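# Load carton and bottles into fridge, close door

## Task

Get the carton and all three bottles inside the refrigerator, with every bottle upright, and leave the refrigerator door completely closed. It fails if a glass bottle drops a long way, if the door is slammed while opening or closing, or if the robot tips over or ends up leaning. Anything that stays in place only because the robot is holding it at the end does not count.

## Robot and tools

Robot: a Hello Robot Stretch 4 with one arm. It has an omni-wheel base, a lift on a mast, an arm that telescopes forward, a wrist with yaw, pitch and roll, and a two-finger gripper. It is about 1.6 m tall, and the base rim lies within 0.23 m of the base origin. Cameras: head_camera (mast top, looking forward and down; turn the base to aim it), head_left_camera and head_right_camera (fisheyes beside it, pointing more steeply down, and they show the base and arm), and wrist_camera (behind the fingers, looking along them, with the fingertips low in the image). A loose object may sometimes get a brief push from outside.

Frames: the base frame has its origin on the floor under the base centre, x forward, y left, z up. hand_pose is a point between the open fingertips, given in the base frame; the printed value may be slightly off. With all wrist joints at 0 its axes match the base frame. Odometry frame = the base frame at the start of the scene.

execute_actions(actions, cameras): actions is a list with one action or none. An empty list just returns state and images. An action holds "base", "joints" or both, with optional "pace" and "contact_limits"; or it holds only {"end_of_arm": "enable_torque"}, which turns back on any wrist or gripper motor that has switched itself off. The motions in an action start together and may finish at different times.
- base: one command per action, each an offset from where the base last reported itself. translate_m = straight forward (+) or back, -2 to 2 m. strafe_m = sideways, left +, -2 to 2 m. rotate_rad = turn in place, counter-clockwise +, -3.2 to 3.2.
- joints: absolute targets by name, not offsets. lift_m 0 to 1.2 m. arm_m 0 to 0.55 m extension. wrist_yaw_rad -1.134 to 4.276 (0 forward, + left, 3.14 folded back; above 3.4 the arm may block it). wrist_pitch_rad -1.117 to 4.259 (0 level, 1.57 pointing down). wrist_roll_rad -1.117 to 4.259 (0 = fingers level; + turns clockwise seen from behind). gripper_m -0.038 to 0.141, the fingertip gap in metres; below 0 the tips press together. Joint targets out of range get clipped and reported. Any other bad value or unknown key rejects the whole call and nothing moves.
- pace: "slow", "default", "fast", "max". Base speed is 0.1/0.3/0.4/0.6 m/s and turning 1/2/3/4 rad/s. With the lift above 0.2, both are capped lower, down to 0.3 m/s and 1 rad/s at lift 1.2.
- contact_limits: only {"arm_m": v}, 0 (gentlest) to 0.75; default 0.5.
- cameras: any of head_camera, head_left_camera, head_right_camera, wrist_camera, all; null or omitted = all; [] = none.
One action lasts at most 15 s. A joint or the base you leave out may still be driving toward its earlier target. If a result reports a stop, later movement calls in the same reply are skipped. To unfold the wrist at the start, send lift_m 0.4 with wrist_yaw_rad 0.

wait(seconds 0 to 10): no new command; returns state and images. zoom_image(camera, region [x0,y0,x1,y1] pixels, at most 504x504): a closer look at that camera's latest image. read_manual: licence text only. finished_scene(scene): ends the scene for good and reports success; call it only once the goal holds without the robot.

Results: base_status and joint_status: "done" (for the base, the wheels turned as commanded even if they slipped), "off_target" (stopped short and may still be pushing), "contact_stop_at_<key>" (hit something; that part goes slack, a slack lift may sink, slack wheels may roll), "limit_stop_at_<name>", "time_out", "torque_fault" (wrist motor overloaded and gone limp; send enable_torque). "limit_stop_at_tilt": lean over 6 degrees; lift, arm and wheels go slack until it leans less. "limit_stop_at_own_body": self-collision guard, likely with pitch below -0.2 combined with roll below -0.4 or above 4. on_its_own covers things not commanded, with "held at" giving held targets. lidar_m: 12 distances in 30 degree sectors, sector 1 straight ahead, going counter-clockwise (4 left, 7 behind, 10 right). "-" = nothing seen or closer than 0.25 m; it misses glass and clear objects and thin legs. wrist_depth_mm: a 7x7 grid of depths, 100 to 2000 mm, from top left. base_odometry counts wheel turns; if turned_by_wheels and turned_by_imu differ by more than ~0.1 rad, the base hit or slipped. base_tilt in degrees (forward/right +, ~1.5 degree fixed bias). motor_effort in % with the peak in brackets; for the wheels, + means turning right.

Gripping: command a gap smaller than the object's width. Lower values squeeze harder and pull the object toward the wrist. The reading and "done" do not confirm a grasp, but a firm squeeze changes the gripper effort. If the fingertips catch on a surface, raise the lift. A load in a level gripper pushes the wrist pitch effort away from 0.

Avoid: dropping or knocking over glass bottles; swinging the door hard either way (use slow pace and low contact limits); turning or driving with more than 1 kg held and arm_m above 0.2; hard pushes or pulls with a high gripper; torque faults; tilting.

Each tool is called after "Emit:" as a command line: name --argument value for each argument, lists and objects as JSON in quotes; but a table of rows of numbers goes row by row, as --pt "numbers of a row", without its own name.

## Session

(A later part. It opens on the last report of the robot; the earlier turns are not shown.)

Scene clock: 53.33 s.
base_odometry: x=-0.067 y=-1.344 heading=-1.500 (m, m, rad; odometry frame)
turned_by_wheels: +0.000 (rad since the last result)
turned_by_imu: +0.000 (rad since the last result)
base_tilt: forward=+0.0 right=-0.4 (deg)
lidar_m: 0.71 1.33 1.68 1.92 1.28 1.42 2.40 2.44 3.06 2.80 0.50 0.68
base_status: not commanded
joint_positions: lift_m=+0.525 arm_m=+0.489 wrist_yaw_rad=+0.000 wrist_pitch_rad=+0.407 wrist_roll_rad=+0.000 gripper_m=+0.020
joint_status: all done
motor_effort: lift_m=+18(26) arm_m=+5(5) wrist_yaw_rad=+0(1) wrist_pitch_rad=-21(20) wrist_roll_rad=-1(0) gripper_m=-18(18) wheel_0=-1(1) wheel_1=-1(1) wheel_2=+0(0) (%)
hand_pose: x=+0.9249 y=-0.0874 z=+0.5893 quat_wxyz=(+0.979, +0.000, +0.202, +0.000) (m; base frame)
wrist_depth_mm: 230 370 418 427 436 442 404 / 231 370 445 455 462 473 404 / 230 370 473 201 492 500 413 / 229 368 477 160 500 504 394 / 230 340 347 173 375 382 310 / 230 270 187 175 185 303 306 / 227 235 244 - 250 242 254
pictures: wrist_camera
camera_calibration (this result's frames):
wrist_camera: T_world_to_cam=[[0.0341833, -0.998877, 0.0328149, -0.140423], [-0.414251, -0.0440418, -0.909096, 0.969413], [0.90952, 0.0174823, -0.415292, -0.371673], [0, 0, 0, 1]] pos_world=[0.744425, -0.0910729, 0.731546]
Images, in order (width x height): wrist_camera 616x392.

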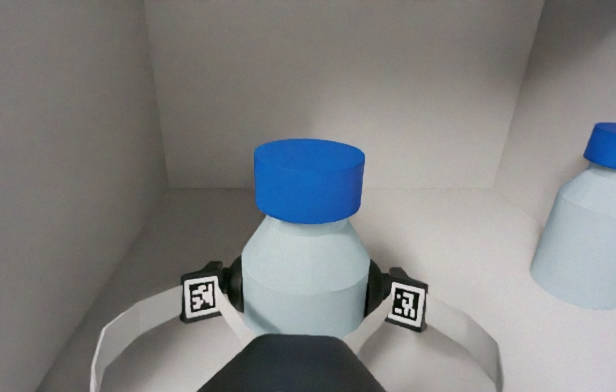

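Emit:
execute_actions --actions '[{"joints":{"lift_m":0.517},"pace":"slow"}]' --cameras '[]'

Emit:
execute_actions --actions '[{"joints":{"gripper_m":0.12}}]' --cameras '["wrist_camera"]'

Emit:
execute_actions --actions '[{"base":{"translate_m":-0.45},"joints":{"arm_m":0.0}}]' --cameras '["wrist_camera","head_camera","head_right_camera"]'

Scene clock: 56.17 s.
base_odometry: x=-0.067 y=-1.344 heading=-1.500 (m, m, rad; odometry frame)
turned_by_wheels: +0.000 (rad since the last result)
turned_by_imu: +0.000 (rad since the last result)
base_tilt: forward=+0.1 right=-0.3 (deg)
lidar_m: 0.73 1.32 1.71 1.93 1.29 1.45 2.39 2.48 3.04 2.79 0.51 0.65
base_status: not commanded
joint_positions: lift_m=+0.517 arm_m=+0.489 wrist_yaw_rad=+0.000 wrist_pitch_rad=+0.406 wrist_roll_rad=+0.000 gripper_m=+0.020
joint_status: all done
motor_effort: lift_m=+17(17) arm_m=+5(5) wrist_yaw_rad=+2(1) wrist_pitch_rad=-18(19) wrist_roll_rad=-2(2) gripper_m=-16(19) wheel_0=-1(1) wheel_1=-1(1) wheel_2=+0(0) (%)
hand_pose: x=+0.9250 y=-0.0874 z=+0.5816 quat_wxyz=(+0.979, +0.000, +0.202, +0.000) (m; base frame)
wrist_depth_mm: 231 373 418 427 433 442 404 / 230 370 445 452 466 473 404 / 230 370 473 200 492 500 413 / 230 370 462 160 480 488 312 / 230 330 334 173 362 368 310 / 231 267 186 175 185 293 297 / 219 226 236 - 240 235 246
pictures: none
No camera images: the call's "cameras" was empty. Leave "cameras" out to get every camera's image.

Scene clock: 58.03 s.
base_odometry: x=-0.067 y=-1.344 heading=-1.500 (m, m, rad; odometry frame)
turned_by_wheels: +0.000 (rad since the last result)
turned_by_imu: +0.000 (rad since the last result)
base_tilt: forward=+0.0 right=-0.4 (deg)
lidar_m: 0.73 1.31 1.65 1.91 1.29 1.46 2.41 2.48 3.02 2.79 0.51 0.63
base_status: not commanded
joint_positions: lift_m=+0.517 arm_m=+0.489 wrist_yaw_rad=+0.000 wrist_pitch_rad=+0.402 wrist_roll_rad=+0.000 gripper_m=+0.120
joint_status: all done
motor_effort: lift_m=+17(17) arm_m=+5(5) wrist_yaw_rad=+1(4) wrist_pitch_rad=-5(16) wrist_roll_rad=-2(2) gripper_m=-2(17) wheel_0=-1(1) wheel_1=-1(1) wheel_2=+0(0) (%)
hand_pose: x=+0.9254 y=-0.0875 z=+0.5827 quat_wxyz=(+0.980, +0.000, +0.200, +0.000) (m; base frame)
wrist_depth_mm: 231 373 421 427 439 442 404 / 231 373 445 455 462 473 404 / 231 370 477 213 496 500 410 / 231 370 477 174 496 500 394 / 231 336 342 186 368 375 309 / 231 271 265 187 216 287 300 / 221 230 246 - 245 240 250
pictures: wrist_camera
camera_calibration (this result's frames):
wrist_camera: T_world_to_cam=[[0.0335407, -0.998893, 0.032985, -0.139856], [-0.40969, -0.0438447, -0.911171, 0.960612], [0.911608, 0.0170477, -0.410707, -0.379549], [0, 0, 0, 1]] pos_world=[0.744244, -0.0911132, 0.724011]
Images, in order (width x height): wrist_camera 616x392.

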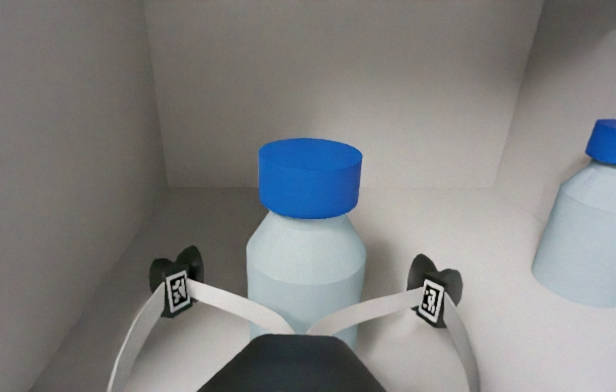

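Scene clock: 61.00 s.
base_odometry: x=-0.099 y=-0.895 heading=-1.500 (m, m, rad; odometry frame)
turned_by_wheels: +0.000 (rad since the last result)
turned_by_imu: +0.001 (rad since the last result)
base_tilt: forward=+0.0 right=-0.4 (deg)
lidar_m: 1.15 1.76 2.04 1.23 1.08 1.43 1.92 2.01 2.53 2.85 2.84 0.79
base_status: done
joint_positions: lift_m=+0.517 arm_m=+0.001 wrist_yaw_rad=+0.000 wrist_pitch_rad=+0.402 wrist_roll_rad=+0.000 gripper_m=+0.120
joint_status: all done
motor_effort: lift_m=+17(17) arm_m=-6(7) wrist_yaw_rad=+2(0) wrist_pitch_rad=-6(6) wrist_roll_rad=-2(2) gripper_m=-2(2) wheel_0=-1(3) wheel_1=-1(4) wheel_2=-1(9) (%)
hand_pose: x=+0.4373 y=-0.0875 z=+0.5826 quat_wxyz=(+0.980, +0.000, +0.200, +0.000) (m; base frame)
wrist_depth_mm: 1308 1366 1336 1281 1255 820 580 / 1397 1430 1430 1281 1138 820 585 / 1464 1499 1499 1078 1118 809 580 / 1537 1618 1618 1118 1160 809 574 / 1255 1281 1182 1160 1160 809 574 / 1008 976 960 1025 976 723 569 / 854 820 878 - 878 759 574
pictures: head_camera, head_right_camera, wrist_camera
camera_calibration (this result's frames):
wrist_camera: T_world_to_cam=[[0.0336567, -0.998889, 0.0329796, -0.123502], [-0.410006, -0.0438935, -0.911026, 0.7606], [0.911461, 0.0171403, -0.411028, 0.0656422], [0, 0, 0, 1]] pos_world=[0.256177, -0.0911042, 0.72398]
Images, in order (width x height): head_camera 420x560, head_right_camera 420x672, wrist_camera 616x392.

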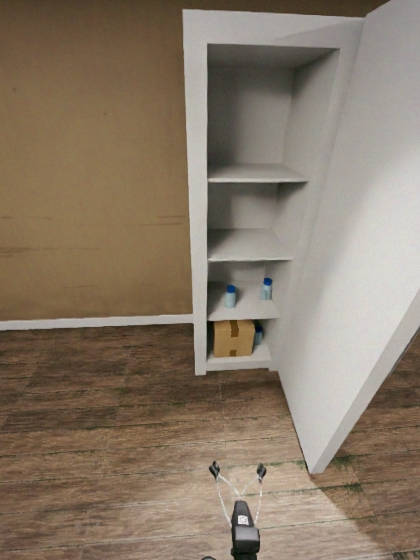

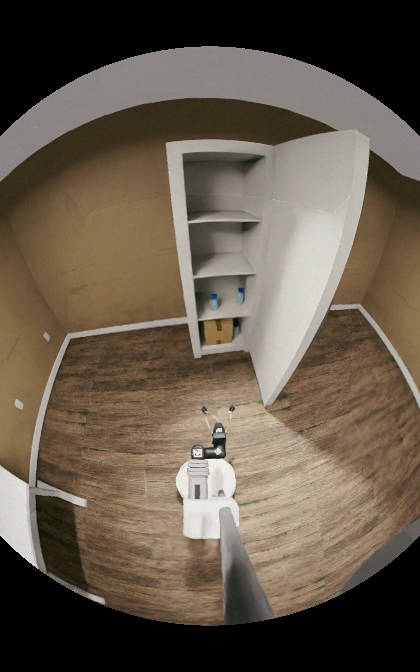

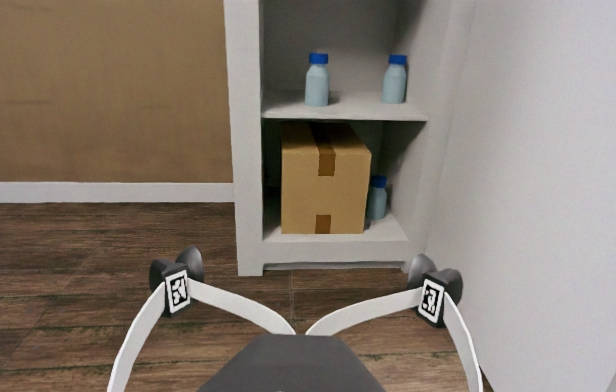

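Emit:
execute_actions --actions '[{"base":{"strafe_m":-0.54},"joints":{"lift_m":0.38,"wrist_pitch_rad":0,"wrist_roll_rad":1.57,"gripper_m":0,"arm_m":0.05},"pace":"fast"}]' --cameras '["head_camera"]'

Emit:
execute_actions --actions '[{"joints":{"arm_m":0.25},"contact_limits":{"arm_m":0.1}}]' --cameras '["head_camera","wrist_camera"]'

Scene clock: 64.13 s.
base_odometry: x=-0.638 y=-0.934 heading=-1.500 (m, m, rad; odometry frame)
turned_by_wheels: +0.000 (rad since the last result)
turned_by_imu: +0.000 (rad since the last result)
base_tilt: forward=+0.0 right=-0.4 (deg)
lidar_m: 0.58 1.29 2.34 1.62 1.62 2.07 1.90 1.96 2.48 2.31 2.36 1.94
base_status: done
joint_positions: lift_m=+0.380 arm_m=+0.049 wrist_yaw_rad=+0.000 wrist_pitch_rad=+0.002 wrist_roll_rad=+1.570 gripper_m=+0.000
joint_status: all done
motor_effort: lift_m=+17(17) arm_m=+5(6) wrist_yaw_rad=+0(1) wrist_pitch_rad=-8(10) wrist_roll_rad=+0(4) gripper_m=-7(7) wheel_0=+0(11) wheel_1=-1(16) wheel_2=+0(3) (%)
hand_pose: x=+0.5084 y=-0.0874 z=+0.5579 quat_wxyz=(+0.707, +0.707, +0.001, -0.001) (m; base frame)
wrist_depth_mm: 1618 1661 1661 1618 1661 1255 831 / 1618 1618 1618 1618 1618 1205 820 / 1618 1576 1618 1576 1576 1205 809 / 1576 1576 1576 1576 1576 1160 798 / 384 750 831 904 1537 1008 768 / 340 342 185 204 340 392 413 / 340 338 338 - 336 336 336
pictures: head_camera
Images, in order (width x height): head_camera 420x560.

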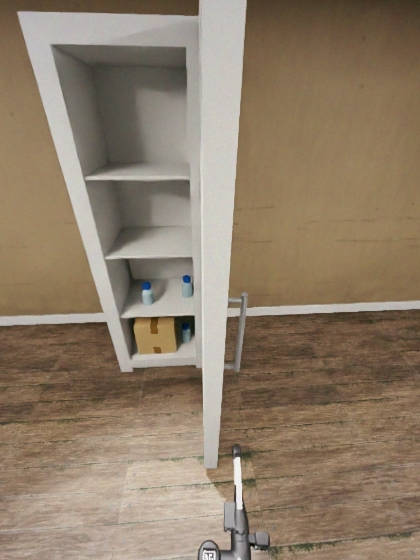

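Scene clock: 65.83 s.
base_odometry: x=-0.638 y=-0.934 heading=-1.500 (m, m, rad; odometry frame)
turned_by_wheels: +0.000 (rad since the last result)
turned_by_imu: +0.000 (rad since the last result)
base_tilt: forward=+0.0 right=-0.4 (deg)
lidar_m: 0.59 1.27 2.32 1.61 1.64 2.07 1.93 1.94 2.50 2.31 2.36 1.95
base_status: not commanded
joint_positions: lift_m=+0.380 arm_m=+0.249 wrist_yaw_rad=+0.000 wrist_pitch_rad=+0.002 wrist_roll_rad=+1.570 gripper_m=+0.000
joint_status: all done
motor_effort: lift_m=+17(16) arm_m=+6(7) wrist_yaw_rad=+0(2) wrist_pitch_rad=-4(8) wrist_roll_rad=-2(1) gripper_m=-7(5) wheel_0=+0(0) wheel_1=-1(1) wheel_2=+0(0) (%)
contact_limits: arm_m 0.1
hand_pose: x=+0.7084 y=-0.0874 z=+0.5580 quat_wxyz=(+0.707, +0.707, +0.001, -0.001) (m; base frame)
wrist_depth_mm: 1430 1430 1430 1430 1430 1229 820 / 1397 1430 1397 1397 1430 1205 820 / 1397 1397 1397 1397 1366 1182 809 / 1366 1366 1397 1397 1366 1182 798 / 1138 1308 1336 1366 1336 1078 788 / 373 384 185 204 347 466 492 / 242 224 251 - 251 276 287
pictures: head_camera, wrist_camera
camera_calibration (this result's frames):
wrist_camera: T_world_to_cam=[[0.0161805, -0.0447638, -0.998867, 0.539764], [-0.0209763, 0.998762, -0.045099, 0.181671], [0.999649, 0.0216823, 0.0152215, -0.49149], [0, 0, 0, 1]] pos_world=[0.486394, -0.146627, 0.554826]
Images, in order (width x height): head_camera 420x560, wrist_camera 616x392.

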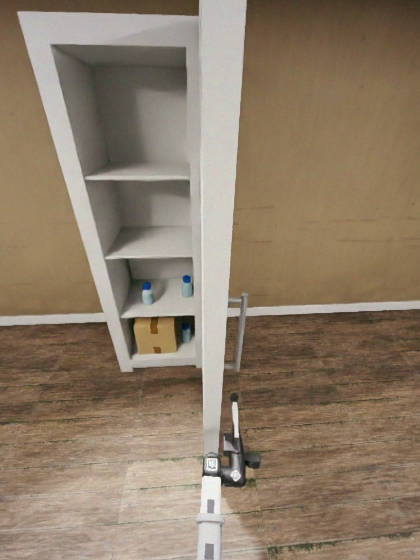

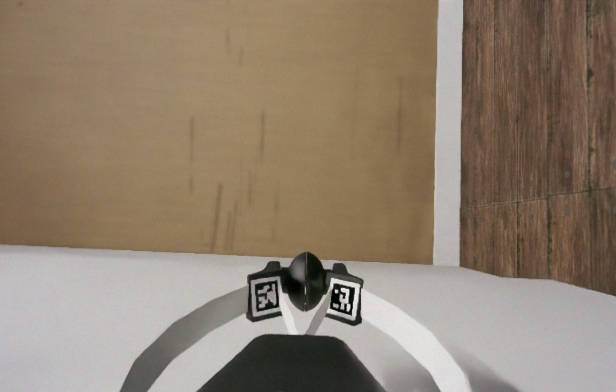

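Emit:
execute_actions --actions '[{"base":{"strafe_m":0.25},"pace":"slow"}]' --cameras '[]'

Emit:
execute_actions --actions '[{"base":{"strafe_m":0.25},"joints":{"arm_m":0.4},"pace":"slow"}]' --cameras '["head_camera"]'

Scene clock: 70.17 s.
base_odometry: x=-0.388 y=-0.916 heading=-1.500 (m, m, rad; odometry frame)
turned_by_wheels: +0.000 (rad since the last result)
turned_by_imu: -0.001 (rad since the last result)
base_tilt: forward=+0.0 right=-0.3 (deg)
lidar_m: 0.67 1.22 2.30 1.36 1.39 1.78 1.93 2.00 2.50 2.58 2.62 1.92
base_status: done
joint_positions: lift_m=+0.380 arm_m=+0.249 wrist_yaw_rad=+0.000 wrist_pitch_rad=+0.002 wrist_roll_rad=+1.570 gripper_m=+0.000
joint_status: not commanded
motor_effort: lift_m=+17(16) arm_m=+5(5) wrist_yaw_rad=+0(27) wrist_pitch_rad=-6(7) wrist_roll_rad=-1(0) gripper_m=-3(4) wheel_0=-1(10) wheel_1=+2(4) wheel_2=-1(5) (%)
hand_pose: x=+0.7084 y=-0.0875 z=+0.5580 quat_wxyz=(+0.707, +0.707, +0.001, -0.001) (m; base frame)
wrist_depth_mm: 1397 1430 1397 1366 1397 1229 820 / 1366 1366 1397 1397 1366 1205 820 / 723 1366 1366 1366 1366 1118 788 / 574 585 591 603 609 621 621 / 477 480 488 492 496 504 508 / 407 410 185 204 399 427 430 / 355 345 359 - 357 370 375
pictures: none
No camera images: the call's "cameras" was empty. Leave "cameras" out to get every camera's image.

Scene clock: 73.80 s.
base_odometry: x=-0.139 y=-0.898 heading=-1.500 (m, m, rad; odometry frame)
turned_by_wheels: +0.000 (rad since the last result)
turned_by_imu: +0.000 (rad since the last result)
base_tilt: forward=+0.0 right=-0.4 (deg)
lidar_m: 0.94 1.78 2.06 1.22 1.13 1.45 1.95 2.01 2.49 2.82 2.83 1.16
base_status: done
joint_positions: lift_m=+0.380 arm_m=+0.399 wrist_yaw_rad=+0.000 wrist_pitch_rad=+0.002 wrist_roll_rad=+1.570 gripper_m=+0.000
joint_status: all done
motor_effort: lift_m=+17(17) arm_m=+6(7) wrist_yaw_rad=+2(2) wrist_pitch_rad=-6(7) wrist_roll_rad=-2(2) gripper_m=-7(2) wheel_0=+0(5) wheel_1=+0(12) wheel_2=+0(3) (%)
hand_pose: x=+0.8584 y=-0.0874 z=+0.5580 quat_wxyz=(+0.707, +0.707, +0.001, -0.001) (m; base frame)
wrist_depth_mm: 525 525 530 530 530 535 535 / 492 492 496 496 496 496 500 / 462 462 462 462 466 466 469 / 433 433 436 436 436 439 442 / 410 410 415 413 413 415 415 / 387 389 185 204 382 392 392 / 370 366 370 - 368 375 375
pictures: head_camera
Images, in order (width x height): head_camera 420x560.

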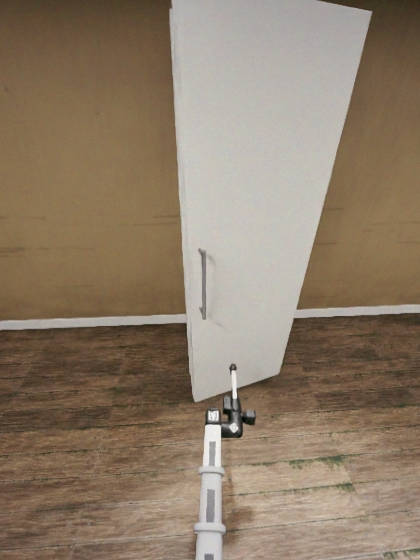

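Emit:
execute_actions --actions '[{"base":{"translate_m":0.25},"joints":{"arm_m":0.3}}]' --cameras '["head_camera"]'

Scene clock: 76.50 s.
base_odometry: x=-0.121 y=-1.148 heading=-1.500 (m, m, rad; odometry frame)
turned_by_wheels: +0.000 (rad since the last result)
turned_by_imu: +0.000 (rad since the last result)
base_tilt: forward=+0.0 right=-0.4 (deg)
lidar_m: 0.82 1.52 1.96 1.95 1.20 1.49 2.20 2.24 2.83 2.76 2.43 0.95
base_status: done
joint_positions: lift_m=+0.380 arm_m=+0.301 wrist_yaw_rad=+0.000 wrist_pitch_rad=+0.002 wrist_roll_rad=+1.570 gripper_m=+0.000
joint_status: all done
motor_effort: lift_m=+17(17) arm_m=-6(6) wrist_yaw_rad=+2(3) wrist_pitch_rad=-7(7) wrist_roll_rad=+1(1) gripper_m=-4(3) wheel_0=-1(8) wheel_1=+0(5) wheel_2=+0(8) (%)
hand_pose: x=+0.7603 y=-0.0874 z=+0.5579 quat_wxyz=(+0.707, +0.707, +0.001, -0.001) (m; base frame)
wrist_depth_mm: 397 397 397 397 397 397 394 / 392 392 392 392 392 392 392 / 387 387 387 387 387 387 387 / 382 379 379 382 379 382 379 / 377 377 375 375 375 375 377 / 370 370 185 204 368 370 370 / 368 364 366 - 364 364 366
pictures: head_camera
Images, in order (width x height): head_camera 420x560.

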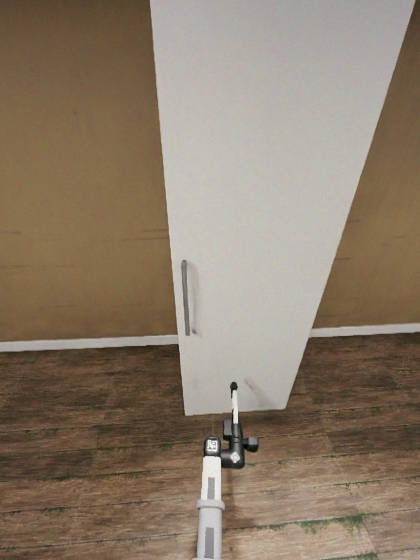

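The door swung to by itself; a gentle press will confirm it is seated.

Emit:
execute_actions --actions '[{"joints":{"arm_m":0.46},"contact_limits":{"arm_m":0.15},"pace":"slow"}]' --cameras '[]'

Scene clock: 79.30 s.
base_odometry: x=-0.121 y=-1.147 heading=-1.500 (m, m, rad; odometry frame)
turned_by_wheels: +0.000 (rad since the last result)
turned_by_imu: +0.000 (rad since the last result)
base_tilt: forward=+0.0 right=-0.4 (deg)
lidar_m: 0.81 1.54 1.95 1.94 1.23 1.48 2.20 2.26 2.78 2.78 2.44 0.95
base_status: not commanded
joint_positions: lift_m=+0.380 arm_m=+0.441 wrist_yaw_rad=-0.003 wrist_pitch_rad=+0.002 wrist_roll_rad=+1.570 gripper_m=+0.000
joint_status: arm_m contact_stop (moved +0.141 of +0.159)
on_its_own: arm_m is slack since a contact_stop (your +0.460 is given up)
motor_effort: lift_m=+17(16) arm_m=+0(13) wrist_yaw_rad=+10(18) wrist_pitch_rad=-5(5) wrist_roll_rad=-1(1) gripper_m=-4(5) wheel_0=+3(4) wheel_1=+3(3) wheel_2=-7(7) (%)
contact_limits: arm_m 0.15
hand_pose: x=+0.9006 y=-0.0884 z=+0.5580 quat_wxyz=(+0.707, +0.707, -0.001, -0.002) (m; base frame)
wrist_depth_mm: 252 252 252 252 252 251 251 / 249 248 248 249 248 247 248 / 245 245 245 244 245 245 244 / 242 241 242 241 241 241 240 / 238 238 238 238 237 237 237 / 235 235 187 204 233 234 234 / 232 231 231 - 231 230 231
pictures: none
No camera images: the call's "cameras" was empty. Leave "cameras" out to get every camera's image.

Emit:
execute_actions --actions '[{"joints":{"arm_m":0.38},"pace":"fast"}]' --cameras '["head_left_camera"]'

Emit:
finished_scene --scene 1

Scene clock: 81.13 s.
base_odometry: x=-0.121 y=-1.148 heading=-1.500 (m, m, rad; odometry frame)
turned_by_wheels: +0.000 (rad since the last result)
turned_by_imu: +0.000 (rad since the last result)
base_tilt: forward=+0.0 right=-0.4 (deg)
lidar_m: 0.83 1.51 1.98 1.89 1.23 1.52 2.19 2.27 2.84 2.79 2.46 0.93
base_status: not commanded
joint_positions: lift_m=+0.380 arm_m=+0.381 wrist_yaw_rad=+0.000 wrist_pitch_rad=+0.002 wrist_roll_rad=+1.570 gripper_m=+0.000
joint_status: all done
motor_effort: lift_m=+17(17) arm_m=-5(6) wrist_yaw_rad=+2(9) wrist_pitch_rad=-6(5) wrist_roll_rad=+1(0) gripper_m=-5(4) wheel_0=+0(4) wheel_1=+1(3) wheel_2=-1(7) (%)
hand_pose: x=+0.8404 y=-0.0875 z=+0.5580 quat_wxyz=(+0.707, +0.707, +0.001, -0.001) (m; base frame)
wrist_depth_mm: 314 314 314 314 314 314 314 / 309 310 309 310 309 309 307 / 306 306 304 304 304 304 304 / 301 303 300 300 301 300 300 / 298 297 296 297 297 296 297 / 294 293 185 204 291 293 293 / 290 287 289 - 287 289 289
pictures: head_left_camera
Images, in order (width x height): head_left_camera 420x672.

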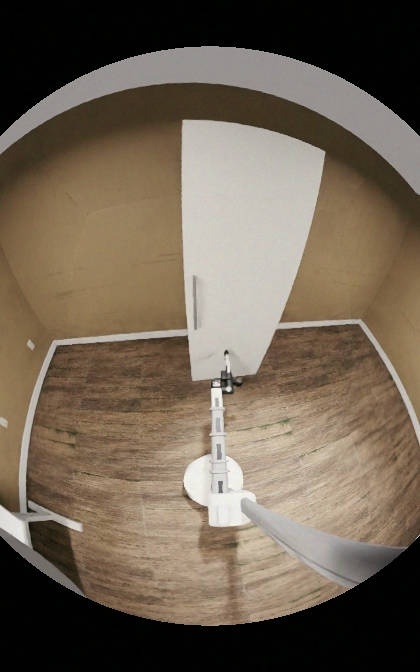

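The scene is finished: the task was done.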